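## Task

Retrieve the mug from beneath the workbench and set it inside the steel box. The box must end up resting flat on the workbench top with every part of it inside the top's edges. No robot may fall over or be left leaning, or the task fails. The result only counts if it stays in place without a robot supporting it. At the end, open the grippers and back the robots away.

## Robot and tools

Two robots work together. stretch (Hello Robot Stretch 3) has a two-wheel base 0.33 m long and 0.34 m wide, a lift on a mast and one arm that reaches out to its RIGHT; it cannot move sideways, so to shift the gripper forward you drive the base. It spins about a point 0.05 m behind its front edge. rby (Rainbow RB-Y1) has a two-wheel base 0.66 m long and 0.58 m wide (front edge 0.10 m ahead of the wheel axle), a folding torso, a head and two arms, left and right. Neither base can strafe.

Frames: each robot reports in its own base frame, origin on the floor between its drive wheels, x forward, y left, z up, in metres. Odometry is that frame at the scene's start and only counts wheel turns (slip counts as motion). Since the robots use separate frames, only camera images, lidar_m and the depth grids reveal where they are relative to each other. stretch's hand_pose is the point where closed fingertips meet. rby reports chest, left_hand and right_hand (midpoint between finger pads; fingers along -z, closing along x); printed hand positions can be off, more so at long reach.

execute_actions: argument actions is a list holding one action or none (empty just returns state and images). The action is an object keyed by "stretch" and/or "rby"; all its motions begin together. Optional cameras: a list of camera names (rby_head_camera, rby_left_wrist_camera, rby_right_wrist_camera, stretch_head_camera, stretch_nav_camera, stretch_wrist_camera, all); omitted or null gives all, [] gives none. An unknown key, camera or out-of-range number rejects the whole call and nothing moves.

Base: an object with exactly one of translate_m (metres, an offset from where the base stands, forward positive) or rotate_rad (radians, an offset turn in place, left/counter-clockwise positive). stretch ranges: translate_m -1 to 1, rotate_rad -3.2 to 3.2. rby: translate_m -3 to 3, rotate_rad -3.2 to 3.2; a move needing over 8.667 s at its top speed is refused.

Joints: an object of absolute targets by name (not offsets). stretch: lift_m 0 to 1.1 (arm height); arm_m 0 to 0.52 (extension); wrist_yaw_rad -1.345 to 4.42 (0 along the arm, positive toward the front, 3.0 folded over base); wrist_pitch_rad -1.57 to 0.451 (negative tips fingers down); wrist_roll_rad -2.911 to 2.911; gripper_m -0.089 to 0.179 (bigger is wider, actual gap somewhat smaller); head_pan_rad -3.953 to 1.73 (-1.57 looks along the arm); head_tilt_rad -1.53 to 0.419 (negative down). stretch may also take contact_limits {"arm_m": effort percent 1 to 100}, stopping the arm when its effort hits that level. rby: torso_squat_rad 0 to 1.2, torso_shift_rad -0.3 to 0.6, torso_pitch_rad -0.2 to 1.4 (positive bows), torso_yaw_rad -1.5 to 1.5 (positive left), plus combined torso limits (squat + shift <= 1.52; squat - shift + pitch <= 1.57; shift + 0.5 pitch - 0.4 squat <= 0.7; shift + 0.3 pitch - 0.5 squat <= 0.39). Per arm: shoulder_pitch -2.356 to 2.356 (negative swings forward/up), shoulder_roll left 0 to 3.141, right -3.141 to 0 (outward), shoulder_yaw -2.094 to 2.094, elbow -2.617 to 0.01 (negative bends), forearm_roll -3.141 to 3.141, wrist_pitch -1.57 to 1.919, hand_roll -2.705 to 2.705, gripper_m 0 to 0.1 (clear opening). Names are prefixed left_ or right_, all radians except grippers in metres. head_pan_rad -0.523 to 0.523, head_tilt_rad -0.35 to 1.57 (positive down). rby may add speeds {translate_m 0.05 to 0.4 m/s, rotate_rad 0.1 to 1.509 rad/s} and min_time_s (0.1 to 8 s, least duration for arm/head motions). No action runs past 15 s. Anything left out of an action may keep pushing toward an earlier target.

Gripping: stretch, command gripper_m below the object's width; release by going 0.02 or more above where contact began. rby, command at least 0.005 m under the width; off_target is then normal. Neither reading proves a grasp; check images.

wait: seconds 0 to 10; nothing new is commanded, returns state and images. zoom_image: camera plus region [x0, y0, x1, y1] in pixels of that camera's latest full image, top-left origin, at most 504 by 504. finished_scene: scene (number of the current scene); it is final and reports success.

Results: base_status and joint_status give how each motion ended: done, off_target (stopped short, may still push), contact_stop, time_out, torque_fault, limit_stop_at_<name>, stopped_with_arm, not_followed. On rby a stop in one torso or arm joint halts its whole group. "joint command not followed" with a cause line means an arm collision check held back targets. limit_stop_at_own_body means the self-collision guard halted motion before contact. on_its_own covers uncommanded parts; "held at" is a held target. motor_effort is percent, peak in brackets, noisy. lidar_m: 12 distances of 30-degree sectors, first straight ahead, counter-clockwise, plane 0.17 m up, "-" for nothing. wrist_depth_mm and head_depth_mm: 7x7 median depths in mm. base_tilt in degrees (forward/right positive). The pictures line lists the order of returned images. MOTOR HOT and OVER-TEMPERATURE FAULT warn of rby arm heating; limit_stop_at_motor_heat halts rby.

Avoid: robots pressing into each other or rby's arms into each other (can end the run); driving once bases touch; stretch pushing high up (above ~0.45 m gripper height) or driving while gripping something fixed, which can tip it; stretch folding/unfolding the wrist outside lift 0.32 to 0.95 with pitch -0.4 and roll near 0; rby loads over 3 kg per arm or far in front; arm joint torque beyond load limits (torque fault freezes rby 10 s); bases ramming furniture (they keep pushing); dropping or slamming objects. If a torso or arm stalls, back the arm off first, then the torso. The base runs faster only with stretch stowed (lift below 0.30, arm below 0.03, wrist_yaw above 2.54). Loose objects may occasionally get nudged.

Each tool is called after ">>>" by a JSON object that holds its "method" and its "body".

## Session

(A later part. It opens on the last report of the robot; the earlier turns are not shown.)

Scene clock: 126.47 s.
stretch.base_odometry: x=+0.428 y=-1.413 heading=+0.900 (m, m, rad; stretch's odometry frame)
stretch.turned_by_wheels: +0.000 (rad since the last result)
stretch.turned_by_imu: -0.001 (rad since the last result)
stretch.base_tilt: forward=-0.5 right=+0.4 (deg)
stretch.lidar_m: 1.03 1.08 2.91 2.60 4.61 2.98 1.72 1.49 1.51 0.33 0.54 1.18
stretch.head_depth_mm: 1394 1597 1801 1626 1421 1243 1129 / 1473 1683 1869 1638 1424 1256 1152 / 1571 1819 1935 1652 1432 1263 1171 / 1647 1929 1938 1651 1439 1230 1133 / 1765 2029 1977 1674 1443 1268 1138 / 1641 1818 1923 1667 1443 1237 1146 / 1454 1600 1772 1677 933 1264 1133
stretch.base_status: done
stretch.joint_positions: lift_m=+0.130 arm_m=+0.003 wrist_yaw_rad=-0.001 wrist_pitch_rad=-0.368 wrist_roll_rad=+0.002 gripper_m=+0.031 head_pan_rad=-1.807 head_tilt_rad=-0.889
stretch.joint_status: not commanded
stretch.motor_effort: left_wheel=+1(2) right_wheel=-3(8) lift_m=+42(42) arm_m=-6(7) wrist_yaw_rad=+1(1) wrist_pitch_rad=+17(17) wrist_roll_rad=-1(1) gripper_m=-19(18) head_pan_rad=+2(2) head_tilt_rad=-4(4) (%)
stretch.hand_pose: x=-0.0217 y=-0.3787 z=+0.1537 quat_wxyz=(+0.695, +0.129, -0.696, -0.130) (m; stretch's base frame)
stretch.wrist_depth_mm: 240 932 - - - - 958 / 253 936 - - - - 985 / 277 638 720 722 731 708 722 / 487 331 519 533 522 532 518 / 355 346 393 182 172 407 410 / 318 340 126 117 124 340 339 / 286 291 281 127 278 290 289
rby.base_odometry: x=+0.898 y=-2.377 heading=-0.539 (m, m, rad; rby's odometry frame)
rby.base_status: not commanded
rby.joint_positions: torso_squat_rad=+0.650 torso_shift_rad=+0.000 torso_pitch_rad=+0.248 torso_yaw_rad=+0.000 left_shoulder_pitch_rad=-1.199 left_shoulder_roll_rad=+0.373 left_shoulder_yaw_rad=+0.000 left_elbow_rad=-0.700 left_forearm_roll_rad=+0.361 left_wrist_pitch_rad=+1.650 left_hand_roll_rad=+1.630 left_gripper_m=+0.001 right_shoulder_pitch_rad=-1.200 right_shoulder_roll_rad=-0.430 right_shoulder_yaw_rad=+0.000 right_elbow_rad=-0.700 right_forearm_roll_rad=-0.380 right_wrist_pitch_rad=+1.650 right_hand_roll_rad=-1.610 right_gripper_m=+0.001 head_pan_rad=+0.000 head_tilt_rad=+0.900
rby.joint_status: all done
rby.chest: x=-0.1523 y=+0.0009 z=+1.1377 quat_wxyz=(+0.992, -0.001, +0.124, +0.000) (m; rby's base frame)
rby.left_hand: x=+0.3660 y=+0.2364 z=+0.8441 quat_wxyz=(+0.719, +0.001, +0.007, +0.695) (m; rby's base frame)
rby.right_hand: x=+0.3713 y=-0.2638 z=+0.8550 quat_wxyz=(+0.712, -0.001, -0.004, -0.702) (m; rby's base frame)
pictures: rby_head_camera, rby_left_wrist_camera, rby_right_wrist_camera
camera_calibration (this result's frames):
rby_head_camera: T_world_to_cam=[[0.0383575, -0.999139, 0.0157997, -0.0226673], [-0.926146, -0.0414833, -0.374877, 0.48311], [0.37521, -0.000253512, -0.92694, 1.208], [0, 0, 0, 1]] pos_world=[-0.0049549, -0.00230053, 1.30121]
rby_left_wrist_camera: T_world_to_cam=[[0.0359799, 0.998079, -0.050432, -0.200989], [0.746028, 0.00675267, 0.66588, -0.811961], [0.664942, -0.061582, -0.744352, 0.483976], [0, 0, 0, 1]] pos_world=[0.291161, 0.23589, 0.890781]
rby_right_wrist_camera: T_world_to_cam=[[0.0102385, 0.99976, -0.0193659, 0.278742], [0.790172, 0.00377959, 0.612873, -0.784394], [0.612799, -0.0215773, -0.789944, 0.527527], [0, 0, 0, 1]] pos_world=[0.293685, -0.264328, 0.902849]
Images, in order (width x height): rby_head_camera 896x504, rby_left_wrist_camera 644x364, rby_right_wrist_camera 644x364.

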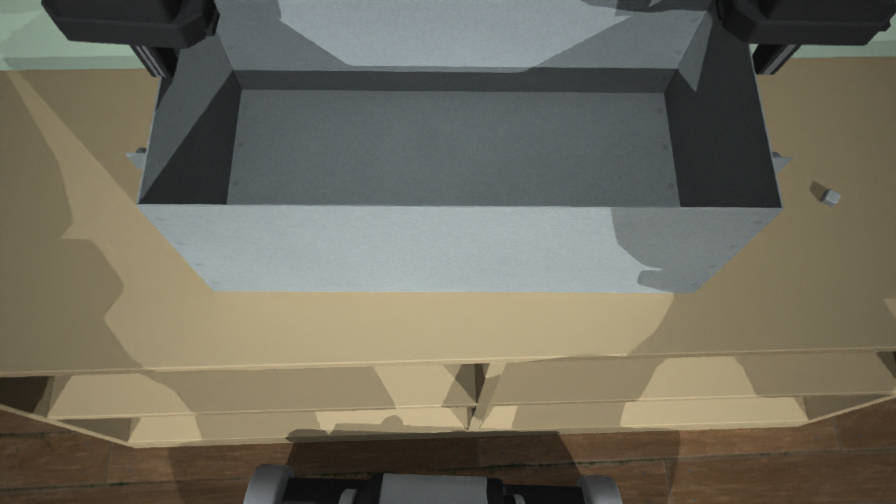

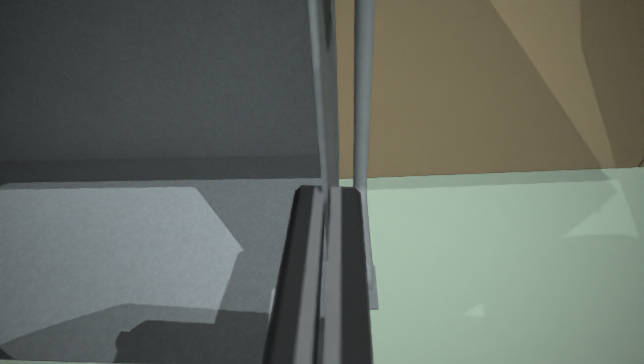

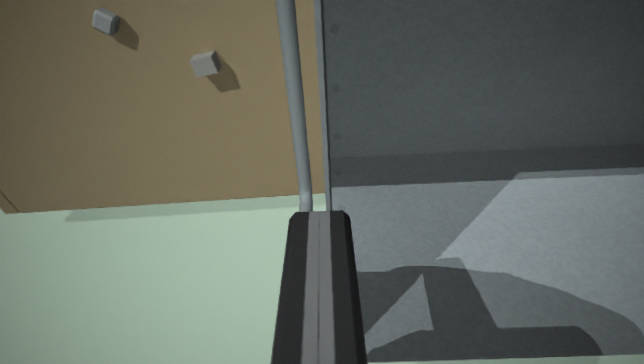

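>>> {"method": "execute_actions", "body": {"actions": [{"stretch":{"base":{"rotate_rad":0.8},"joints":{"lift_m":1.09,"wrist_pitch_rad":-0.1}},"rby":{"joints":{"torso_squat_rad":0.5},"base":{"translate_m":-0.45},"speeds":{"translate_m":0.15}}}], "cameras": []}}

>>> {"method": "execute_actions", "body": {"actions": [{"rby":{"joints":{"torso_squat_rad":0.75,"torso_pitch_rad":0.7,"left_shoulder_pitch_rad":-0.71,"right_shoulder_pitch_rad":-0.71,"left_shoulder_roll_rad":0.9,"right_shoulder_roll_rad":-0.93,"left_elbow_rad":-0.6,"right_elbow_rad":-0.6,"left_forearm_roll_rad":-0.52,"right_forearm_roll_rad":0.52,"left_wrist_pitch_rad":-1.53,"right_wrist_pitch_rad":-1.53,"left_hand_roll_rad":0.89,"right_hand_roll_rad":-0.89,"left_gripper_m":0.05,"right_gripper_m":0.05,"head_tilt_rad":0.2}}}], "cameras": ["rby_left_wrist_camera","rby_right_wrist_camera","rby_head_camera"]}}

Scene clock: 158.03 s.
stretch.base_odometry: x=+0.428 y=-1.413 heading=+1.700 (m, m, rad; stretch's odometry frame)
stretch.turned_by_wheels: +0.800 (rad since the last result)
stretch.turned_by_imu: +0.795 (rad since the last result)
stretch.base_tilt: forward=-0.5 right=+0.4 (deg)
stretch.lidar_m: 3.10 2.30 2.29 4.59 2.07 1.54 1.49 1.58 0.53 1.11 1.21 1.03
stretch.head_depth_mm: - - - 1602 1423 1257 1124 / - - - 1545 1400 1251 1153 / - - - 1029 1177 1266 1160 / - - - 1057 1357 1267 1160 / - - - 1059 1015 1261 1142 / - - - 1060 1004 1259 1147 / - 835 706 643 988 1261 1149
stretch.base_status: done
stretch.joint_positions: lift_m=+1.090 arm_m=+0.003 wrist_yaw_rad=-0.001 wrist_pitch_rad=-0.146 wrist_roll_rad=+0.002 gripper_m=+0.031 head_pan_rad=-1.807 head_tilt_rad=-0.889
stretch.joint_status: all done
stretch.motor_effort: left_wheel=-2(6) right_wheel=+1(7) lift_m=+44(43) arm_m=-6(7) wrist_yaw_rad=+1(1) wrist_pitch_rad=+20(23) wrist_roll_rad=-1(1) gripper_m=-19(19) head_pan_rad=+2(2) head_tilt_rad=-4(4) (%)
stretch.hand_pose: x=-0.0217 y=-0.3984 z=+1.1675 quat_wxyz=(+0.705, +0.051, -0.706, -0.052) (m; stretch's base frame)
stretch.wrist_depth_mm: 936 937 906 871 909 917 922 / 973 964 981 951 967 979 964 / - - - - 999 - 998 / - - - - - - - / 950 934 874 181 172 - - / 704 695 126 117 124 - - / 552 560 536 126 540 - -
rby.base_odometry: x=+0.512 y=-2.146 heading=-0.537 (m, m, rad; rby's odometry frame)
rby.base_status: done
rby.joint_positions: torso_squat_rad=+0.500 torso_shift_rad=-0.001 torso_pitch_rad=+0.248 torso_yaw_rad=+0.000 left_shoulder_pitch_rad=-1.200 left_shoulder_roll_rad=+0.375 left_shoulder_yaw_rad=+0.000 left_elbow_rad=-0.700 left_forearm_roll_rad=+0.360 left_wrist_pitch_rad=+1.650 left_hand_roll_rad=+1.630 left_gripper_m=+0.000 right_shoulder_pitch_rad=-1.200 right_shoulder_roll_rad=-0.430 right_shoulder_yaw_rad=+0.000 right_elbow_rad=-0.700 right_forearm_roll_rad=-0.380 right_wrist_pitch_rad=+1.650 right_hand_roll_rad=-1.610 right_gripper_m=+0.001 head_pan_rad=+0.000 head_tilt_rad=+0.900
rby.joint_status: all done
rby.chest: x=-0.1525 y=+0.0009 z=+1.1948 quat_wxyz=(+0.992, -0.001, +0.123, +0.000) (m; rby's base frame)
rby.left_hand: x=+0.3664 y=+0.2374 z=+0.9021 quat_wxyz=(+0.719, +0.001, +0.006, +0.695) (m; rby's base frame)
rby.right_hand: x=+0.3712 y=-0.2638 z=+0.9124 quat_wxyz=(+0.712, -0.001, -0.005, -0.702) (m; rby's base frame)
pictures: none
No camera images: the call's "cameras" was empty. Leave "cameras" out to get every camera's image.

Scene clock: 161.07 s.
stretch.base_odometry: x=+0.428 y=-1.413 heading=+1.700 (m, m, rad; stretch's odometry frame)
stretch.turned_by_wheels: +0.000 (rad since the last result)
stretch.turned_by_imu: -0.001 (rad since the last result)
stretch.base_tilt: forward=-0.6 right=+0.4 (deg)
stretch.lidar_m: 3.09 2.30 2.29 4.60 2.08 1.54 1.48 1.59 0.54 1.11 1.21 1.03
stretch.head_depth_mm: - - - 1593 1422 1257 1121 / - - - 1541 1396 1262 1160 / - - - 1031 1177 1263 1159 / - - - 1051 1358 1265 1149 / - - - 1064 1022 1257 1138 / - - - 1054 1002 1255 1145 / - 836 706 642 989 1261 1147
stretch.base_status: not commanded
stretch.joint_positions: lift_m=+1.090 arm_m=+0.003 wrist_yaw_rad=-0.001 wrist_pitch_rad=-0.146 wrist_roll_rad=+0.002 gripper_m=+0.031 head_pan_rad=-1.807 head_tilt_rad=-0.889
stretch.joint_status: not commanded
stretch.motor_effort: left_wheel=-2(2) right_wheel=+0(1) lift_m=+43(44) arm_m=-6(7) wrist_yaw_rad=+1(1) wrist_pitch_rad=+20(21) wrist_roll_rad=-1(1) gripper_m=-18(18) head_pan_rad=+1(2) head_tilt_rad=-4(4) (%)
stretch.hand_pose: x=-0.0217 y=-0.3984 z=+1.1675 quat_wxyz=(+0.705, +0.051, -0.706, -0.052) (m; stretch's base frame)
stretch.wrist_depth_mm: 886 898 933 905 911 916 916 / 953 960 967 962 979 966 975 / - - 997 - 995 - 998 / - - - - - - - / 906 972 866 182 173 - - / 677 702 126 117 124 - - / 556 562 543 127 528 - -
rby.base_odometry: x=+0.512 y=-2.146 heading=-0.537 (m, m, rad; rby's odometry frame)
rby.base_status: not commanded
rby.joint_positions: torso_squat_rad=+0.750 torso_shift_rad=-0.001 torso_pitch_rad=+0.700 torso_yaw_rad=+0.000 left_shoulder_pitch_rad=-0.710 left_shoulder_roll_rad=+0.900 left_shoulder_yaw_rad=+0.000 left_elbow_rad=-0.600 left_forearm_roll_rad=-0.520 left_wrist_pitch_rad=-1.530 left_hand_roll_rad=+0.890 left_gripper_m=+0.050 right_shoulder_pitch_rad=-0.710 right_shoulder_roll_rad=-0.930 right_shoulder_yaw_rad=+0.000 right_elbow_rad=-0.600 right_forearm_roll_rad=+0.520 right_wrist_pitch_rad=-1.530 right_hand_roll_rad=-0.890 right_gripper_m=+0.050 head_pan_rad=+0.000 head_tilt_rad=+0.200
rby.joint_status: all done
rby.chest: x=-0.0290 y=+0.0008 z=+1.0293 quat_wxyz=(+0.939, -0.001, +0.343, +0.000) (m; rby's base frame)
rby.left_hand: x=+0.3751 y=+0.3581 z=+0.7266 quat_wxyz=(+0.634, -0.297, -0.617, -0.359) (m; rby's base frame)
rby.right_hand: x=+0.3779 y=-0.3669 z=+0.7338 quat_wxyz=(+0.637, +0.286, -0.613, +0.370) (m; rby's base frame)
pictures: rby_head_camera, rby_left_wrist_camera, rby_right_wrist_camera
camera_calibration (this result's frames):
rby_head_camera: T_world_to_cam=[[0.033968, -0.999125, 0.0244077, -0.0374496], [-0.805789, -0.0418259, -0.590723, 0.845875], [0.591227, 0.000398236, -0.806505, 0.821043], [0, 0, 0, 1]] pos_world=[0.197447, -0.00236437, 1.16277]
rby_left_wrist_camera: T_world_to_cam=[[0.00300313, -0.124835, 0.992173, -0.671859], [-0.990864, 0.133408, 0.0197845, 0.334189], [-0.134833, -0.983168, -0.123294, 0.576722], [0, 0, 0, 1]] pos_world=[0.410915, 0.43856, 0.731095]
rby_right_wrist_camera: T_world_to_cam=[[0.0124897, -0.0969577, -0.99521, 0.692281], [-0.998659, -0.0512241, -0.0075425, 0.396138], [-0.0502474, 0.993969, -0.0974674, 0.540553], [0, 0, 0, 1]] pos_world=[0.414122, -0.449879, 0.744639]
Images, in order (width x height): rby_head_camera 896x504, rby_left_wrist_camera 644x364, rby_right_wrist_camera 644x364.

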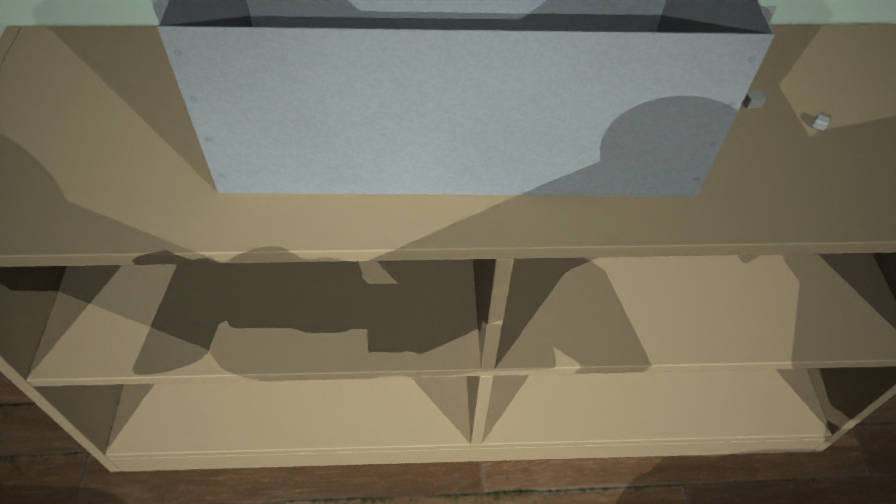

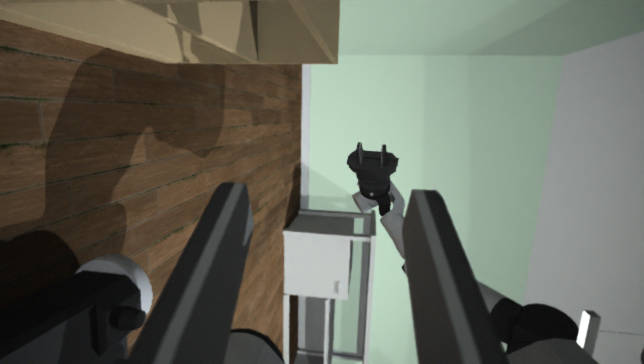

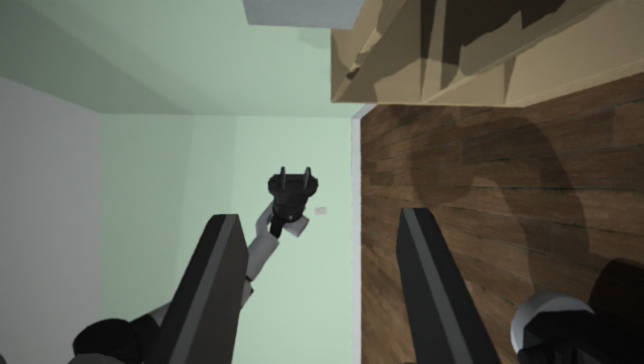

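Excellent match. Drive in.

>>> {"method": "execute_actions", "body": {"actions": [{"rby":{"base":{"translate_m":0.44},"joints":{"head_tilt_rad":0.6}}}], "cameras": ["rby_left_wrist_camera","rby_right_wrist_camera","rby_head_camera"]}}

Scene clock: 165.30 s.
stretch.base_odometry: x=+0.428 y=-1.413 heading=+1.700 (m, m, rad; stretch's odometry frame)
stretch.turned_by_wheels: +0.000 (rad since the last result)
stretch.turned_by_imu: -0.001 (rad since the last result)
stretch.base_tilt: forward=-0.5 right=+0.4 (deg)
stretch.lidar_m: 3.10 2.64 4.56 4.59 2.09 1.54 1.48 1.58 0.54 1.11 1.21 1.03
stretch.head_depth_mm: - - - 1587 1416 1245 1128 / - - - 1542 1394 1253 1161 / - - - 1031 1177 1259 1171 / - - - 1056 1355 1268 1145 / - - - 1066 1025 1260 1138 / - - - 1059 1003 1264 1145 / - 836 708 643 992 1264 1156
stretch.base_status: not commanded
stretch.joint_positions: lift_m=+1.090 arm_m=+0.003 wrist_yaw_rad=-0.001 wrist_pitch_rad=-0.146 wrist_roll_rad=+0.002 gripper_m=+0.031 head_pan_rad=-1.807 head_tilt_rad=-0.889
stretch.joint_status: not commanded
stretch.motor_effort: left_wheel=-2(2) right_wheel=+1(1) lift_m=+43(43) arm_m=-6(7) wrist_yaw_rad=+1(1) wrist_pitch_rad=+21(21) wrist_roll_rad=-1(1) gripper_m=-18(18) head_pan_rad=+2(1) head_tilt_rad=-4(3) (%)
stretch.hand_pose: x=-0.0217 y=-0.3984 z=+1.1675 quat_wxyz=(+0.705, +0.051, -0.706, -0.052) (m; stretch's base frame)
stretch.wrist_depth_mm: 931 934 929 921 895 946 910 / 949 976 944 967 967 959 953 / - 992 - - - - - / - - - - - - - / 942 927 850 181 171 - - / 693 695 125 117 124 - - / 557 555 538 126 534 - -
rby.base_odometry: x=+0.890 y=-2.371 heading=-0.536 (m, m, rad; rby's odometry frame)
rby.base_status: done
rby.joint_positions: torso_squat_rad=+0.750 torso_shift_rad=-0.001 torso_pitch_rad=+0.700 torso_yaw_rad=+0.000 left_shoulder_pitch_rad=-0.710 left_shoulder_roll_rad=+0.900 left_shoulder_yaw_rad=+0.000 left_elbow_rad=-0.600 left_forearm_roll_rad=-0.520 left_wrist_pitch_rad=-1.530 left_hand_roll_rad=+0.890 left_gripper_m=+0.050 right_shoulder_pitch_rad=-0.710 right_shoulder_roll_rad=-0.930 right_shoulder_yaw_rad=+0.000 right_elbow_rad=-0.600 right_forearm_roll_rad=+0.520 right_wrist_pitch_rad=-1.530 right_hand_roll_rad=-0.890 right_gripper_m=+0.050 head_pan_rad=+0.000 head_tilt_rad=+0.600
rby.joint_status: all done
rby.chest: x=-0.0289 y=+0.0008 z=+1.0293 quat_wxyz=(+0.939, -0.001, +0.343, +0.000) (m; rby's base frame)
rby.left_hand: x=+0.3751 y=+0.3581 z=+0.7266 quat_wxyz=(+0.634, -0.297, -0.617, -0.359) (m; rby's base frame)
rby.right_hand: x=+0.3779 y=-0.3669 z=+0.7338 quat_wxyz=(+0.637, +0.286, -0.613, +0.370) (m; rby's base frame)
pictures: rby_head_camera, rby_left_wrist_camera, rby_right_wrist_camera
camera_calibration (this result's frames):
rby_head_camera: T_world_to_cam=[[0.0404367, -0.999136, 0.00956549, -0.0208729], [-0.972209, -0.0415527, -0.230399, 0.444393], [0.230598, 0.0000169469, -0.973049, 1.0577], [0, 0, 0, 1]] pos_world=[0.188984, -0.00240705, 1.13178]
rby_left_wrist_camera: T_world_to_cam=[[0.00303811, -0.124912, 0.992163, -0.671837], [-0.990861, 0.133419, 0.0198313, 0.334138], [-0.13485, -0.983156, -0.123365, 0.5768], [0, 0, 0, 1]] pos_world=[0.410907, 0.438584, 0.731102]
rby_right_wrist_camera: T_world_to_cam=[[0.0124235, -0.0970074, -0.995206, 0.692256], [-0.998658, -0.0512581, -0.00747023, 0.396065], [-0.0502877, 0.993963, -0.097514, 0.540612], [0, 0, 0, 1]] pos_world=[0.414119, -0.449893, 0.744613]
Images, in order (width x height): rby_head_camera 896x504, rby_left_wrist_camera 644x364, rby_right_wrist_camera 644x364.

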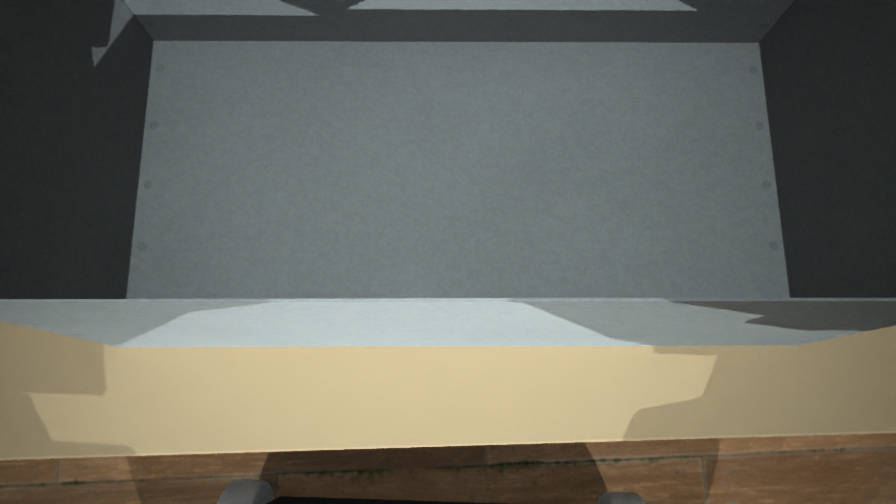

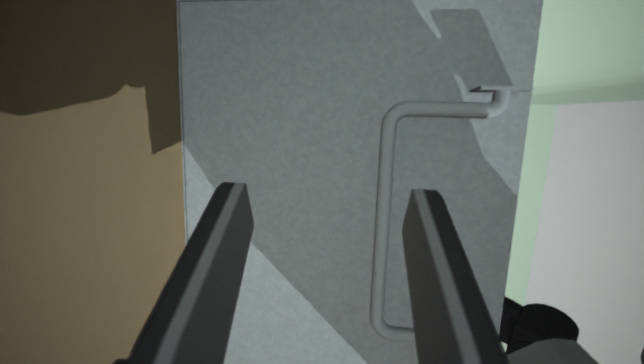

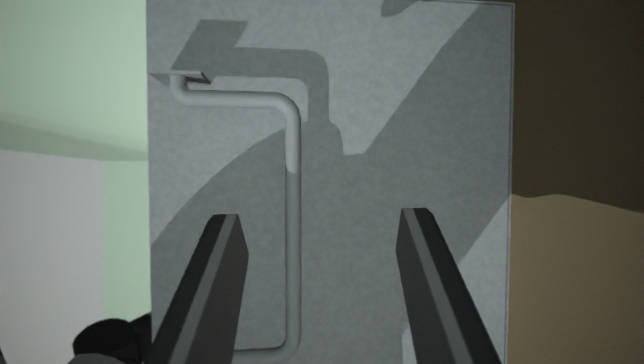

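>>> {"method": "execute_actions", "body": {"actions": [{"rby":{"base":{"translate_m":0.02},"min_time_s":1.2,"joints":{"torso_squat_rad":0.58,"left_shoulder_roll_rad":0.76,"right_shoulder_roll_rad":-0.80,"left_forearm_roll_rad":-0.66,"right_forearm_roll_rad":0.65,"left_hand_roll_rad":0.8,"right_hand_roll_rad":-0.8}}}], "cameras": ["rby_left_wrist_camera","rby_right_wrist_camera"]}}

Scene clock: 176.83 s.
stretch.base_odometry: x=+0.428 y=-1.413 heading=+1.700 (m, m, rad; stretch's odometry frame)
stretch.turned_by_wheels: +0.000 (rad since the last result)
stretch.turned_by_imu: -0.001 (rad since the last result)
stretch.base_tilt: forward=-0.5 right=+0.3 (deg)
stretch.lidar_m: 3.10 2.65 4.58 4.58 2.08 1.54 1.48 1.58 0.54 1.11 1.21 1.02
stretch.head_depth_mm: - - - 1582 1424 1255 1125 / - - - 1534 1395 1256 1154 / - - - 1033 1174 1264 1168 / - - - 1057 1361 1263 1154 / - - - 1060 1017 1262 1143 / - - - 1056 1005 1266 1139 / - 836 706 643 993 1261 1145
stretch.base_status: not commanded
stretch.joint_positions: lift_m=+1.090 arm_m=+0.003 wrist_yaw_rad=-0.001 wrist_pitch_rad=-0.146 wrist_roll_rad=+0.002 gripper_m=+0.031 head_pan_rad=-1.807 head_tilt_rad=-0.889
stretch.joint_status: not commanded
stretch.motor_effort: left_wheel=-2(2) right_wheel=+0(1) lift_m=+43(43) arm_m=-6(6) wrist_yaw_rad=+1(1) wrist_pitch_rad=+21(20) wrist_roll_rad=-1(1) gripper_m=-18(19) head_pan_rad=+1(1) head_tilt_rad=-4(4) (%)
stretch.hand_pose: x=-0.0217 y=-0.3984 z=+1.1675 quat_wxyz=(+0.705, +0.051, -0.706, -0.052) (m; stretch's base frame)
stretch.wrist_depth_mm: 912 919 920 926 913 912 897 / 941 979 974 990 963 960 984 / - - - - - - 979 / - - - - - - - / 946 967 902 181 172 - - / 697 702 126 118 124 - - / 559 562 544 126 545 - -
rby.base_odometry: x=+0.907 y=-2.381 heading=-0.536 (m, m, rad; rby's odometry frame)
rby.base_status: done
rby.joint_positions: torso_squat_rad=+0.580 torso_shift_rad=-0.001 torso_pitch_rad=+0.700 torso_yaw_rad=+0.000 left_shoulder_pitch_rad=-0.710 left_shoulder_roll_rad=+0.760 left_shoulder_yaw_rad=+0.000 left_elbow_rad=-0.600 left_forearm_roll_rad=-0.660 left_wrist_pitch_rad=-1.530 left_hand_roll_rad=+0.800 left_gripper_m=+0.050 right_shoulder_pitch_rad=-0.710 right_shoulder_roll_rad=-0.800 right_shoulder_yaw_rad=+0.000 right_elbow_rad=-0.600 right_forearm_roll_rad=+0.650 right_wrist_pitch_rad=-1.530 right_hand_roll_rad=-0.800 right_gripper_m=+0.050 head_pan_rad=+0.000 head_tilt_rad=+0.600
rby.joint_status: all done
rby.chest: x=-0.0290 y=+0.0008 z=+1.1027 quat_wxyz=(+0.939, -0.001, +0.343, +0.000) (m; rby's base frame)
rby.left_hand: x=+0.3448 y=+0.2970 z=+0.7496 quat_wxyz=(+0.623, -0.325, -0.598, -0.386) (m; rby's base frame)
rby.right_hand: x=+0.3502 y=-0.3119 z=+0.7581 quat_wxyz=(+0.625, +0.311, -0.595, +0.397) (m; rby's base frame)
pictures: rby_left_wrist_camera, rby_right_wrist_camera
camera_calibration (this result's frames):
rby_left_wrist_camera: T_world_to_cam=[[0.00561806, -0.130016, 0.991496, -0.701033], [-0.974492, 0.22174, 0.0345987, 0.268957], [-0.224353, -0.966399, -0.125454, 0.542875], [0, 0, 0, 1]] pos_world=[0.38783, 0.37385, 0.753871]
rby_right_wrist_camera: T_world_to_cam=[[0.0100967, -0.104961, -0.994425, 0.719865], [-0.990953, -0.134148, 0.00409775, 0.334096], [-0.133831, 0.985387, -0.105366, 0.519399], [0, 0, 0, 1]] pos_world=[0.393316, -0.391433, 0.769209]
Images, in order (width x height): rby_left_wrist_camera 644x364, rby_right_wrist_camera 644x364.

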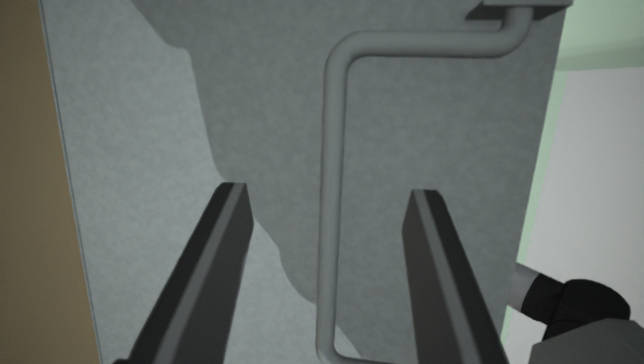

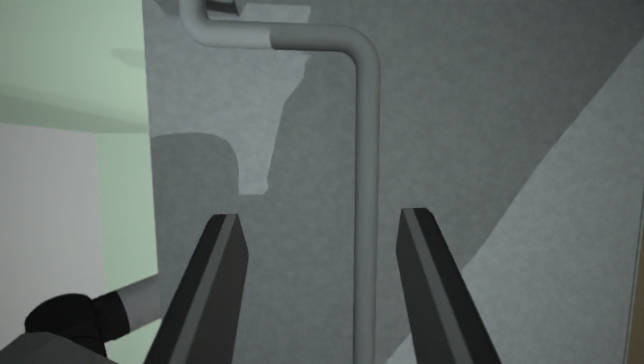

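>>> {"method": "execute_actions", "body": {"actions": [{"rby":{"base":{"translate_m":0.025},"min_time_s":1.2,"joints":{"torso_squat_rad":0.52,"left_shoulder_roll_rad":0.68,"right_shoulder_roll_rad":-0.71,"left_forearm_roll_rad":-0.73,"right_forearm_roll_rad":0.76,"left_hand_roll_rad":0.75,"right_hand_roll_rad":-0.74}}}], "cameras": ["rby_left_wrist_camera","rby_right_wrist_camera"]}}

>>> {"method": "execute_actions", "body": {"actions": [{"rby":{"joints":{"left_gripper_m":0,"right_gripper_m":0}}}], "cameras": ["rby_left_wrist_camera","rby_right_wrist_camera"]}}

Scene clock: 182.17 s.
stretch.base_odometry: x=+0.428 y=-1.413 heading=+1.700 (m, m, rad; stretch's odometry frame)
stretch.turned_by_wheels: +0.000 (rad since the last result)
stretch.turned_by_imu: -0.001 (rad since the last result)
stretch.base_tilt: forward=-0.5 right=+0.4 (deg)
stretch.lidar_m: 3.10 2.66 4.57 4.57 2.08 1.54 1.48 1.59 0.54 1.11 1.21 1.03
stretch.head_depth_mm: - - - 1597 1424 1254 1122 / - - - 1544 1388 1260 1157 / - - - 1036 1170 1270 1167 / - - - 1052 1357 1273 1149 / - - - 1062 1022 1267 1142 / - - - 1048 1003 1265 1149 / - 833 706 642 995 1257 1145
stretch.base_status: not commanded
stretch.joint_positions: lift_m=+1.090 arm_m=+0.003 wrist_yaw_rad=-0.001 wrist_pitch_rad=-0.146 wrist_roll_rad=+0.002 gripper_m=+0.031 head_pan_rad=-1.807 head_tilt_rad=-0.889
stretch.joint_status: not commanded
stretch.motor_effort: left_wheel=-2(2) right_wheel=+0(1) lift_m=+43(44) arm_m=-6(7) wrist_yaw_rad=+1(1) wrist_pitch_rad=+21(21) wrist_roll_rad=-1(1) gripper_m=-19(19) head_pan_rad=+2(1) head_tilt_rad=-4(4) (%)
stretch.hand_pose: x=-0.0217 y=-0.3984 z=+1.1675 quat_wxyz=(+0.705, +0.051, -0.706, -0.052) (m; stretch's base frame)
stretch.wrist_depth_mm: 927 912 885 910 940 905 904 / 989 959 953 956 960 946 953 / - - - - - - - / - - - - - - - / 932 931 863 183 173 - - / 717 707 126 118 124 - - / 561 547 544 126 526 - -
rby.base_odometry: x=+0.928 y=-2.394 heading=-0.535 (m, m, rad; rby's odometry frame)
rby.base_status: done
rby.joint_positions: torso_squat_rad=+0.520 torso_shift_rad=-0.001 torso_pitch_rad=+0.700 torso_yaw_rad=+0.000 left_shoulder_pitch_rad=-0.707 left_shoulder_roll_rad=+0.720 left_shoulder_yaw_rad=+0.008 left_elbow_rad=-0.596 left_forearm_roll_rad=-0.698 left_wrist_pitch_rad=-1.528 left_hand_roll_rad=+0.770 left_gripper_m=+0.050 right_shoulder_pitch_rad=-0.708 right_shoulder_roll_rad=-0.749 right_shoulder_yaw_rad=-0.008 right_elbow_rad=-0.596 right_forearm_roll_rad=+0.718 right_wrist_pitch_rad=-1.528 right_hand_roll_rad=-0.763 right_gripper_m=+0.050 head_pan_rad=+0.000 head_tilt_rad=+0.600
rby.joint_status: left_shoulder_roll_rad contact_stop (moved -0.041 of -0.080); left_forearm_roll_rad contact_stop (moved -0.038 of -0.070); left_hand_roll_rad contact_stop_at_left_shoulder_roll_rad (moved -0.030 of -0.050); right_shoulder_roll_rad contact_stop (moved +0.051 of +0.090); right_forearm_roll_rad contact_stop (moved +0.068 of +0.110); right_hand_roll_rad contact_stop_at_right_shoulder_roll_rad (moved +0.038 of +0.060); the others done
rby.on_its_own: left_shoulder_roll_rad is held at +0.718, not at your +0.680, since a contact_stop; left_forearm_roll_rad is held at -0.699, not at your -0.730, since a contact_stop; left_hand_roll_rad is held at +0.770, not at your +0.750, since a contact_stop; right_shoulder_roll_rad is held at -0.749, not at your -0.710, since a contact_stop; right_forearm_roll_rad is held at +0.718, not at your +0.760, since a contact_stop; right_hand_roll_rad is held at -0.762, not at your -0.740, since a contact_stop
rby.chest: x=-0.0291 y=+0.0009 z=+1.1247 quat_wxyz=(+0.939, -0.001, +0.343, +0.000) (m; rby's base frame)
rby.left_hand: x=+0.3357 y=+0.2812 z=+0.7589 quat_wxyz=(+0.619, -0.330, -0.595, -0.392) (m; rby's base frame)
rby.right_hand: x=+0.3368 y=-0.2904 z=+0.7605 quat_wxyz=(+0.622, +0.318, -0.585, +0.412) (m; rby's base frame)
pictures: rby_left_wrist_camera, rby_right_wrist_camera
camera_calibration (this result's frames):
rby_left_wrist_camera: T_world_to_cam=[[0.00263729, -0.13124, 0.991347, -0.710809], [-0.970787, 0.237519, 0.0340268, 0.25801], [-0.23993, -0.962476, -0.12678, 0.531895], [0, 0, 0, 1]] pos_world=[0.379965, 0.357368, 0.763313]
rby_right_wrist_camera: T_world_to_cam=[[0.00915389, -0.118891, -0.992865, 0.719724], [-0.98532, -0.170343, 0.0113135, 0.305716], [-0.170473, 0.978186, -0.118705, 0.517095], [0, 0, 0, 1]] pos_world=[0.382791, -0.36817, 0.772512]
Images, in order (width x height): rby_left_wrist_camera 644x364, rby_right_wrist_camera 644x364.

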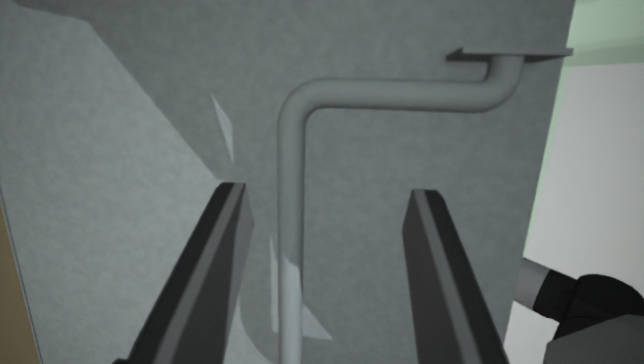

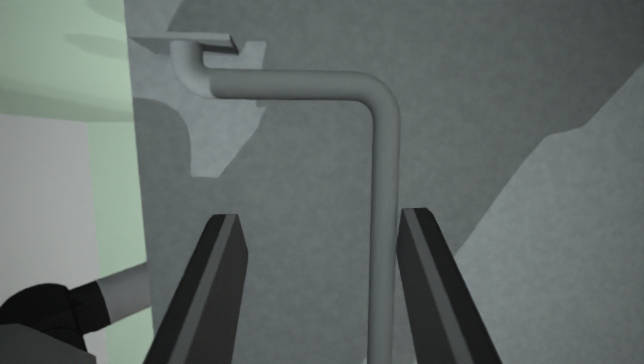

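not run: a stop came earlier in this reply.

Tips at the wall. Lower slightly, relax, close.

>>> {"method": "execute_actions", "body": {"actions": [{"rby":{"joints":{"torso_squat_rad":0.56,"left_shoulder_roll_rad":0.728,"right_shoulder_roll_rad":-0.757}}}], "cameras": []}}

>>> {"method": "execute_actions", "body": {"actions": [{"rby":{"joints":{"left_gripper_m":0,"right_gripper_m":0}}}], "cameras": ["rby_left_wrist_camera","rby_right_wrist_camera"]}}

>>> {"method": "execute_actions", "body": {"actions": [{"rby":{"joints":{"torso_squat_rad":0.45}}}], "cameras": ["rby_left_wrist_camera","rby_right_wrist_camera","rby_head_camera"]}}

Scene clock: 187.87 s.
stretch.base_odometry: x=+0.428 y=-1.413 heading=+1.700 (m, m, rad; stretch's odometry frame)
stretch.turned_by_wheels: +0.000 (rad since the last result)
stretch.turned_by_imu: -0.001 (rad since the last result)
stretch.base_tilt: forward=-0.6 right=+0.4 (deg)
stretch.lidar_m: 3.11 2.66 4.59 4.60 2.08 1.54 1.48 1.58 0.53 1.11 1.21 1.03
stretch.head_depth_mm: - - - 1599 1416 1254 1128 / - - - 1542 1393 1259 1153 / - - - 1028 1175 1253 1157 / - - - 1055 1362 1269 1154 / - - - 1056 1018 1260 1136 / - - - 1057 1001 1259 1139 / - 836 706 643 992 1262 1148
stretch.base_status: not commanded
stretch.joint_positions: lift_m=+1.090 arm_m=+0.003 wrist_yaw_rad=-0.001 wrist_pitch_rad=-0.146 wrist_roll_rad=+0.002 gripper_m=+0.031 head_pan_rad=-1.807 head_tilt_rad=-0.889
stretch.joint_status: not commanded
stretch.motor_effort: left_wheel=-2(1) right_wheel=+1(1) lift_m=+43(43) arm_m=-6(6) wrist_yaw_rad=+1(1) wrist_pitch_rad=+21(21) wrist_roll_rad=-1(1) gripper_m=-19(19) head_pan_rad=+2(2) head_tilt_rad=-4(4) (%)
stretch.hand_pose: x=-0.0217 y=-0.3984 z=+1.1675 quat_wxyz=(+0.705, +0.051, -0.706, -0.052) (m; stretch's base frame)
stretch.wrist_depth_mm: 904 912 897 923 917 893 917 / 969 983 958 963 - 965 978 / - 984 - - - 982 979 / - - - - - - - / 898 945 843 181 172 - - / 694 697 126 118 124 - - / 569 563 531 127 527 - -
rby.base_odometry: x=+0.928 y=-2.394 heading=-0.535 (m, m, rad; rby's odometry frame)
rby.base_status: not commanded
rby.joint_positions: torso_squat_rad=+0.560 torso_shift_rad=-0.001 torso_pitch_rad=+0.700 torso_yaw_rad=+0.000 left_shoulder_pitch_rad=-0.708 left_shoulder_roll_rad=+0.728 left_shoulder_yaw_rad=+0.007 left_elbow_rad=-0.596 left_forearm_roll_rad=-0.699 left_wrist_pitch_rad=-1.528 left_hand_roll_rad=+0.770 left_gripper_m=+0.050 right_shoulder_pitch_rad=-0.708 right_shoulder_roll_rad=-0.757 right_shoulder_yaw_rad=-0.008 right_elbow_rad=-0.596 right_forearm_roll_rad=+0.718 right_wrist_pitch_rad=-1.528 right_hand_roll_rad=-0.763 right_gripper_m=+0.050 head_pan_rad=+0.000 head_tilt_rad=+0.600
rby.joint_status: all done
rby.on_its_own: left_forearm_roll_rad is held at -0.699, not at your -0.730, since a contact_stop; left_hand_roll_rad is held at +0.770, not at your +0.750, since a contact_stop; right_forearm_roll_rad is held at +0.718, not at your +0.760, since a contact_stop; right_hand_roll_rad is held at -0.762, not at your -0.740, since a contact_stop
rby.chest: x=-0.0290 y=+0.0008 z=+1.1103 quat_wxyz=(+0.939, -0.001, +0.343, +0.000) (m; rby's base frame)
rby.left_hand: x=+0.3365 y=+0.2843 z=+0.7455 quat_wxyz=(+0.620, -0.327, -0.594, -0.395) (m; rby's base frame)
rby.right_hand: x=+0.3375 y=-0.2935 z=+0.7471 quat_wxyz=(+0.622, +0.316, -0.584, +0.415) (m; rby's base frame)
pictures: none
No camera images: the call's "cameras" was empty. Leave "cameras" out to get every camera's image.

Scene clock: 189.00 s.
stretch.base_odometry: x=+0.428 y=-1.413 heading=+1.700 (m, m, rad; stretch's odometry frame)
stretch.turned_by_wheels: +0.000 (rad since the last result)
stretch.turned_by_imu: +0.000 (rad since the last result)
stretch.base_tilt: forward=-0.5 right=+0.4 (deg)
stretch.lidar_m: 3.10 2.67 4.58 4.56 2.09 1.54 1.48 1.58 0.54 1.11 1.21 1.03
stretch.head_depth_mm: - - - 1593 1401 1254 1121 / - - - 1544 1394 1263 1149 / - - - 1029 1173 1261 1162 / - - - 1056 1354 1259 1152 / - - - 1064 1018 1272 1139 / - - - 1054 1002 1260 1150 / - 835 708 642 991 1256 1153
stretch.base_status: not commanded
stretch.joint_positions: lift_m=+1.090 arm_m=+0.003 wrist_yaw_rad=-0.001 wrist_pitch_rad=-0.146 wrist_roll_rad=+0.002 gripper_m=+0.031 head_pan_rad=-1.807 head_tilt_rad=-0.889
stretch.joint_status: not commanded
stretch.motor_effort: left_wheel=-1(2) right_wheel=+1(0) lift_m=+43(44) arm_m=-6(6) wrist_yaw_rad=+1(1) wrist_pitch_rad=+21(20) wrist_roll_rad=-1(1) gripper_m=-19(18) head_pan_rad=+2(2) head_tilt_rad=-4(4) (%)
stretch.hand_pose: x=-0.0217 y=-0.3984 z=+1.1675 quat_wxyz=(+0.705, +0.051, -0.706, -0.052) (m; stretch's base frame)
stretch.wrist_depth_mm: 921 912 881 915 933 921 903 / 939 956 982 994 965 947 938 / - - 970 - 981 997 - / - - - - - - - / 942 951 851 182 171 - - / 689 701 125 118 124 - - / 556 555 548 126 539 - -
rby.base_odometry: x=+0.928 y=-2.394 heading=-0.535 (m, m, rad; rby's odometry frame)
rby.base_status: not commanded
rby.joint_positions: torso_squat_rad=+0.560 torso_shift_rad=-0.001 torso_pitch_rad=+0.700 torso_yaw_rad=+0.001 left_shoulder_pitch_rad=-0.709 left_shoulder_roll_rad=+0.729 left_shoulder_yaw_rad=+0.007 left_elbow_rad=-0.597 left_forearm_roll_rad=-0.698 left_wrist_pitch_rad=-1.530 left_hand_roll_rad=+0.770 left_gripper_m=+0.006 right_shoulder_pitch_rad=-0.707 right_shoulder_roll_rad=-0.757 right_shoulder_yaw_rad=-0.007 right_elbow_rad=-0.595 right_forearm_roll_rad=+0.720 right_wrist_pitch_rad=-1.527 right_hand_roll_rad=-0.763 right_gripper_m=+0.007 head_pan_rad=+0.000 head_tilt_rad=+0.600
rby.joint_status: left_gripper_m off_target (ended at +0.006, target +0.000); right_gripper_m off_target (ended at +0.007, target +0.000)
rby.on_its_own: left_forearm_roll_rad is held at -0.699, not at your -0.730, since a contact_stop; left_hand_roll_rad is held at +0.770, not at your +0.750, since a contact_stop; right_forearm_roll_rad is held at +0.718, not at your +0.760, since a contact_stop; right_hand_roll_rad is held at -0.762, not at your -0.740, since a contact_stop
rby.chest: x=-0.0291 y=+0.0006 z=+1.1103 quat_wxyz=(+0.939, +0.000, +0.343, +0.000) (m; rby's base frame)
rby.left_hand: x=+0.3370 y=+0.2842 z=+0.7468 quat_wxyz=(+0.619, -0.327, -0.594, -0.396) (m; rby's base frame)
rby.right_hand: x=+0.3364 y=-0.2937 z=+0.7456 quat_wxyz=(+0.624, +0.316, -0.583, +0.415) (m; rby's base frame)
pictures: rby_left_wrist_camera, rby_right_wrist_camera
camera_calibration (this result's frames):
rby_left_wrist_camera: T_world_to_cam=[[-0.00246298, -0.139007, 0.990288, -0.693708], [-0.970292, 0.239909, 0.0312627, 0.260166], [-0.241925, -0.960792, -0.135468, 0.540248], [0, 0, 0, 1]] pos_world=[0.381427, 0.36022, 0.752023]
rby_right_wrist_camera: T_world_to_cam=[[0.00693775, -0.127485, -0.991816, 0.701999], [-0.985265, -0.170372, 0.0150072, 0.302185], [-0.170891, 0.977098, -0.126788, 0.524369], [0, 0, 0, 1]] pos_world=[0.382472, -0.371382, 0.758203]
Images, in order (width x height): rby_left_wrist_camera 644x364, rby_right_wrist_camera 644x364.

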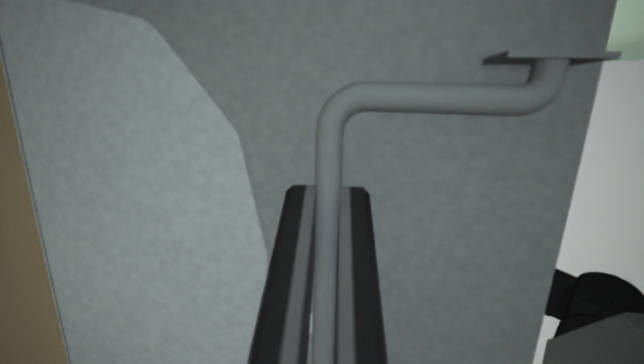

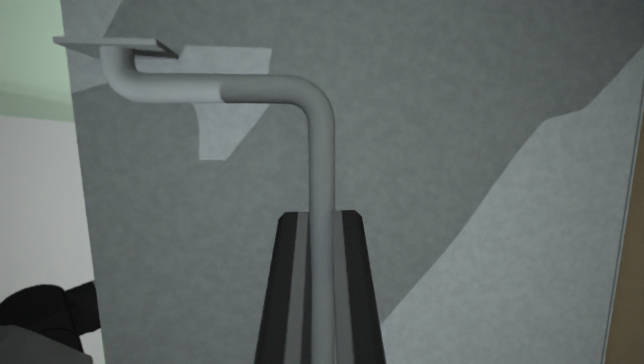

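Scene clock: 190.13 s.
stretch.base_odometry: x=+0.428 y=-1.413 heading=+1.700 (m, m, rad; stretch's odometry frame)
stretch.turned_by_wheels: +0.000 (rad since the last result)
stretch.turned_by_imu: +0.000 (rad since the last result)
stretch.base_tilt: forward=-0.5 right=+0.4 (deg)
stretch.lidar_m: 3.11 2.67 4.56 4.59 2.08 1.54 1.48 1.58 0.54 1.11 1.21 1.03
stretch.head_depth_mm: - - - 1605 1416 1256 1125 / - - - 1536 1395 1257 1147 / - - - 1029 1174 1262 1160 / - - - 1049 1353 1271 1154 / - - - 1061 1015 1268 1137 / - - - 1054 1006 1260 1139 / - 837 709 642 995 1257 1139
stretch.base_status: not commanded
stretch.joint_positions: lift_m=+1.090 arm_m=+0.003 wrist_yaw_rad=-0.001 wrist_pitch_rad=-0.146 wrist_roll_rad=+0.002 gripper_m=+0.031 head_pan_rad=-1.807 head_tilt_rad=-0.889
stretch.joint_status: not commanded
stretch.motor_effort: left_wheel=-2(2) right_wheel=+1(1) lift_m=+43(43) arm_m=-7(7) wrist_yaw_rad=+1(1) wrist_pitch_rad=+21(21) wrist_roll_rad=-1(1) gripper_m=-18(18) head_pan_rad=+2(2) head_tilt_rad=-4(4) (%)
stretch.hand_pose: x=-0.0217 y=-0.3984 z=+1.1675 quat_wxyz=(+0.705, +0.051, -0.706, -0.052) (m; stretch's base frame)
stretch.wrist_depth_mm: 895 912 901 901 935 906 903 / 970 950 940 956 943 972 982 / - - - - 996 - 993 / - - - - - - - / 914 911 867 181 172 - - / 692 700 126 118 124 - - / 553 552 523 126 526 - -
rby.base_odometry: x=+0.928 y=-2.394 heading=-0.535 (m, m, rad; rby's odometry frame)
rby.base_status: not commanded
rby.joint_positions: torso_squat_rad=+0.450 torso_shift_rad=+0.000 torso_pitch_rad=+0.702 torso_yaw_rad=+0.000 left_shoulder_pitch_rad=-0.706 left_shoulder_roll_rad=+0.728 left_shoulder_yaw_rad=+0.006 left_elbow_rad=-0.595 left_forearm_roll_rad=-0.700 left_wrist_pitch_rad=-1.527 left_hand_roll_rad=+0.770 left_gripper_m=+0.007 right_shoulder_pitch_rad=-0.707 right_shoulder_roll_rad=-0.756 right_shoulder_yaw_rad=-0.006 right_elbow_rad=-0.595 right_forearm_roll_rad=+0.720 right_wrist_pitch_rad=-1.527 right_hand_roll_rad=-0.762 right_gripper_m=+0.007 head_pan_rad=+0.000 head_tilt_rad=+0.600
rby.joint_status: all done
rby.on_its_own: left_forearm_roll_rad is held at -0.699, not at your -0.730, since a contact_stop; left_hand_roll_rad is held at +0.770, not at your +0.750, since a contact_stop; right_forearm_roll_rad is held at +0.718, not at your +0.760, since a contact_stop; right_hand_roll_rad is held at -0.762, not at your -0.740, since a contact_stop
rby.chest: x=-0.0282 y=+0.0008 z=+1.1472 quat_wxyz=(+0.939, -0.001, +0.344, +0.000) (m; rby's base frame)
rby.left_hand: x=+0.3358 y=+0.2843 z=+0.7806 quat_wxyz=(+0.622, -0.327, -0.592, -0.395) (m; rby's base frame)
rby.right_hand: x=+0.3364 y=-0.2936 z=+0.7819 quat_wxyz=(+0.624, +0.316, -0.582, +0.414) (m; rby's base frame)
pictures: rby_head_camera, rby_left_wrist_camera, rby_right_wrist_camera
camera_calibration (this result's frames):
rby_head_camera: T_world_to_cam=[[0.0404488, -0.999138, 0.0093517, -0.0217659], [-0.972622, -0.0415155, -0.228653, 0.470244], [0.228844, 0.000153087, -0.973463, 1.1726], [0, 0, 0, 1]] pos_world=[0.189908, -0.00240426, 1.24921]
rby_left_wrist_camera: T_world_to_cam=[[0.00583429, -0.141563, 0.989912, -0.728891], [-0.970264, 0.238744, 0.0398602, 0.251473], [-0.241978, -0.960709, -0.13596, 0.544997], [0, 0, 0, 1]] pos_world=[0.380125, 0.360362, 0.785612]
rby_right_wrist_camera: T_world_to_cam=[[0.00478644, -0.12788, -0.991778, 0.738516], [-0.985218, -0.170435, 0.017221, 0.299924], [-0.171236, 0.977036, -0.126805, 0.528954], [0, 0, 0, 1]] pos_world=[0.382532, -0.371249, 0.794353]
Images, in order (width x height): rby_head_camera 896x504, rby_left_wrist_camera 644x364, rby_right_wrist_camera 644x364.

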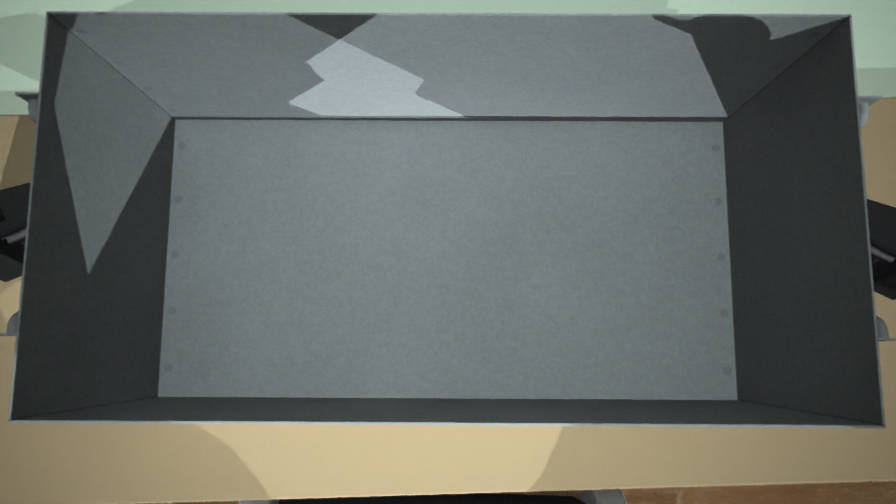

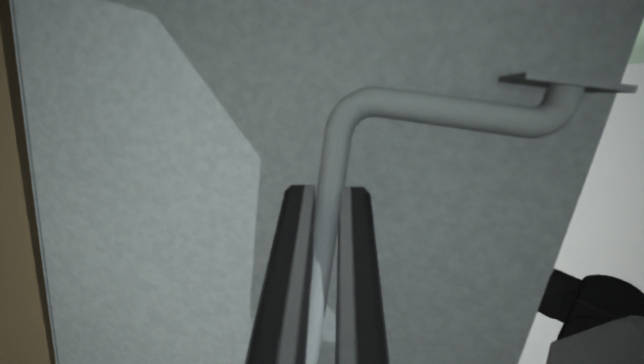

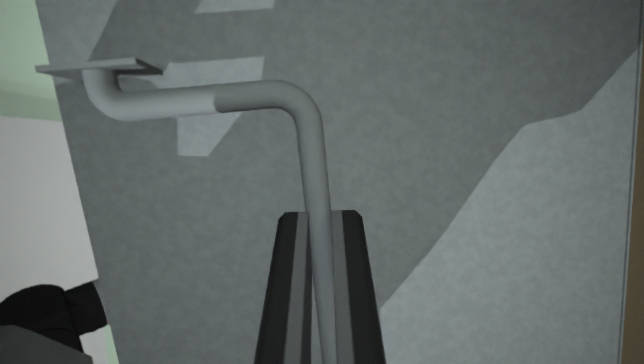

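>>> {"method": "execute_actions", "body": {"actions": [{"rby":{"base":{"translate_m":-1.37},"speeds":{"translate_m":0.3},"min_time_s":3,"joints":{"torso_squat_rad":0.05,"left_shoulder_pitch_rad":-0.59,"right_shoulder_pitch_rad":-0.59,"left_shoulder_roll_rad":0.825,"right_shoulder_roll_rad":-0.853,"left_elbow_rad":-0.9,"right_elbow_rad":-0.9,"left_forearm_roll_rad":-0.61,"right_forearm_roll_rad":0.63,"left_wrist_pitch_rad":-1.39,"right_wrist_pitch_rad":-1.39,"left_hand_roll_rad":0.92,"right_hand_roll_rad":-0.912,"head_tilt_rad":0.3}}}], "cameras": ["rby_left_wrist_camera","rby_right_wrist_camera"]}}

>>> {"method": "execute_actions", "body": {"actions": [{"rby":{"base":{"rotate_rad":-1.571},"speeds":{"rotate_rad":0.5},"min_time_s":3,"joints":{"left_shoulder_pitch_rad":-0.471,"right_shoulder_pitch_rad":-0.471,"left_shoulder_roll_rad":0.965,"right_shoulder_roll_rad":-0.993,"left_elbow_rad":-1.206,"right_elbow_rad":-1.206,"left_forearm_roll_rad":-0.485,"right_forearm_roll_rad":0.505,"left_wrist_pitch_rad":-1.225,"right_wrist_pitch_rad":-1.225,"left_hand_roll_rad":1.048,"right_hand_roll_rad":-1.04,"head_tilt_rad":-0.25}}}], "cameras": ["rby_left_wrist_camera","rby_right_wrist_camera","rby_head_camera"]}}

Scene clock: 212.70 s.
stretch.base_odometry: x=+0.428 y=-1.413 heading=+1.700 (m, m, rad; stretch's odometry frame)
stretch.turned_by_wheels: +0.000 (rad since the last result)
stretch.turned_by_imu: -0.002 (rad since the last result)
stretch.base_tilt: forward=-0.5 right=+0.4 (deg)
stretch.lidar_m: 3.11 2.90 1.87 4.60 2.08 1.54 1.49 1.58 0.53 1.12 1.21 1.03
stretch.head_depth_mm: - - - 1605 1414 1245 1125 / - - - 1538 1395 1261 1153 / - - - 1029 1178 1270 1164 / - - - 1055 1350 1265 1153 / - - - 1057 1015 1263 1137 / - - - 1052 1005 1259 1148 / - 838 705 644 988 1265 1144
stretch.base_status: not commanded
stretch.joint_positions: lift_m=+1.090 arm_m=+0.003 wrist_yaw_rad=-0.001 wrist_pitch_rad=-0.146 wrist_roll_rad=+0.002 gripper_m=+0.031 head_pan_rad=-1.807 head_tilt_rad=-0.889
stretch.joint_status: not commanded
stretch.motor_effort: left_wheel=-2(2) right_wheel=+1(1) lift_m=+44(44) arm_m=-6(7) wrist_yaw_rad=+1(1) wrist_pitch_rad=+21(20) wrist_roll_rad=-1(1) gripper_m=-18(19) head_pan_rad=+1(2) head_tilt_rad=-4(4) (%)
stretch.hand_pose: x=-0.0217 y=-0.3984 z=+1.1675 quat_wxyz=(+0.705, +0.051, -0.706, -0.052) (m; stretch's base frame)
stretch.wrist_depth_mm: 917 919 947 904 904 913 921 / 939 952 969 980 934 926 968 / 994 - - - - 977 - / - - - - - - - / 930 963 862 181 172 - - / 698 705 125 117 124 - - / 563 562 530 126 525 - -
rby.base_odometry: x=-0.251 y=-1.696 heading=-0.534 (m, m, rad; rby's odometry frame)
rby.base_status: done
rby.joint_positions: torso_squat_rad=+0.333 torso_shift_rad=+0.001 torso_pitch_rad=+0.703 torso_yaw_rad=+0.001 left_shoulder_pitch_rad=-0.590 left_shoulder_roll_rad=+0.825 left_shoulder_yaw_rad=+0.007 left_elbow_rad=-0.900 left_forearm_roll_rad=-0.610 left_wrist_pitch_rad=-1.390 left_hand_roll_rad=+0.920 left_gripper_m=+0.000 right_shoulder_pitch_rad=-0.590 right_shoulder_roll_rad=-0.853 right_shoulder_yaw_rad=-0.007 right_elbow_rad=-0.900 right_forearm_roll_rad=+0.630 right_wrist_pitch_rad=-1.390 right_hand_roll_rad=-0.912 right_gripper_m=+0.001 head_pan_rad=+0.000 head_tilt_rad=+0.300
rby.joint_status: torso_squat_rad contact_stop (moved -0.117 of -0.400); the others done
rby.on_its_own: torso_squat_rad is held at +0.333, not at your +0.050, since a contact_stop; left_gripper_m moved -0.006 to your old target +0.000; right_gripper_m moved -0.006 to your old target +0.000
rby.chest: x=-0.0274 y=+0.0009 z=+1.1782 quat_wxyz=(+0.939, -0.001, +0.344, +0.000) (m; rby's base frame)
rby.left_hand: x=+0.3554 y=+0.2942 z=+0.8557 quat_wxyz=(+0.622, -0.325, -0.593, -0.394) (m; rby's base frame)
rby.right_hand: x=+0.3561 y=-0.3007 z=+0.8564 quat_wxyz=(+0.624, +0.314, -0.583, +0.414) (m; rby's base frame)
pictures: rby_left_wrist_camera, rby_right_wrist_camera
camera_calibration (this result's frames):
rby_left_wrist_camera: T_world_to_cam=[[0.00381913, -0.141051, 0.989995, -0.801513], [-0.971745, 0.23312, 0.036963, 0.26988], [-0.236002, -0.962164, -0.136176, 0.567972], [0, 0, 0, 1]] pos_world=[0.399358, 0.370514, 0.860862]
rby_right_wrist_camera: T_world_to_cam=[[0.00783327, -0.129292, -0.991576, 0.80981], [-0.985926, -0.166603, 0.0139347, 0.320998], [-0.167001, 0.977511, -0.128777, 0.549011], [0, 0, 0, 1]] pos_world=[0.401822, -0.378484, 0.869215]
Images, in order (width x height): rby_left_wrist_camera 644x364, rby_right_wrist_camera 644x364.

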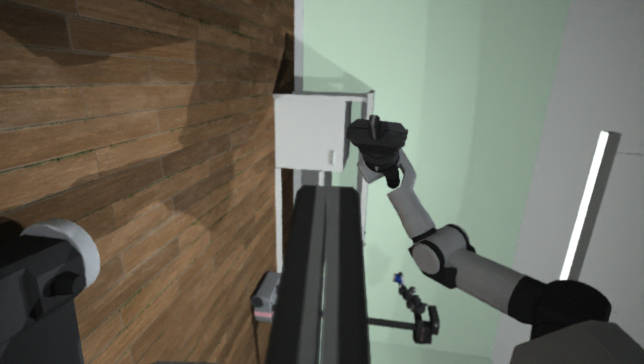

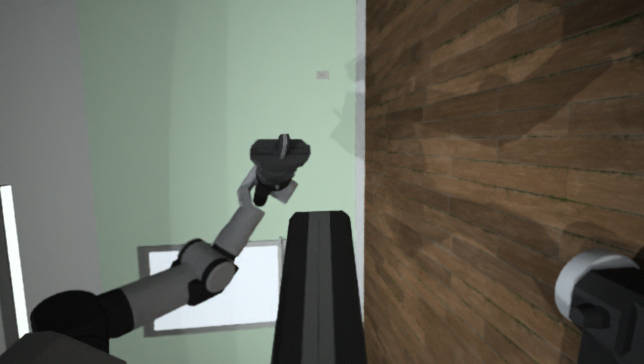

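not run: a stop came earlier in this reply.


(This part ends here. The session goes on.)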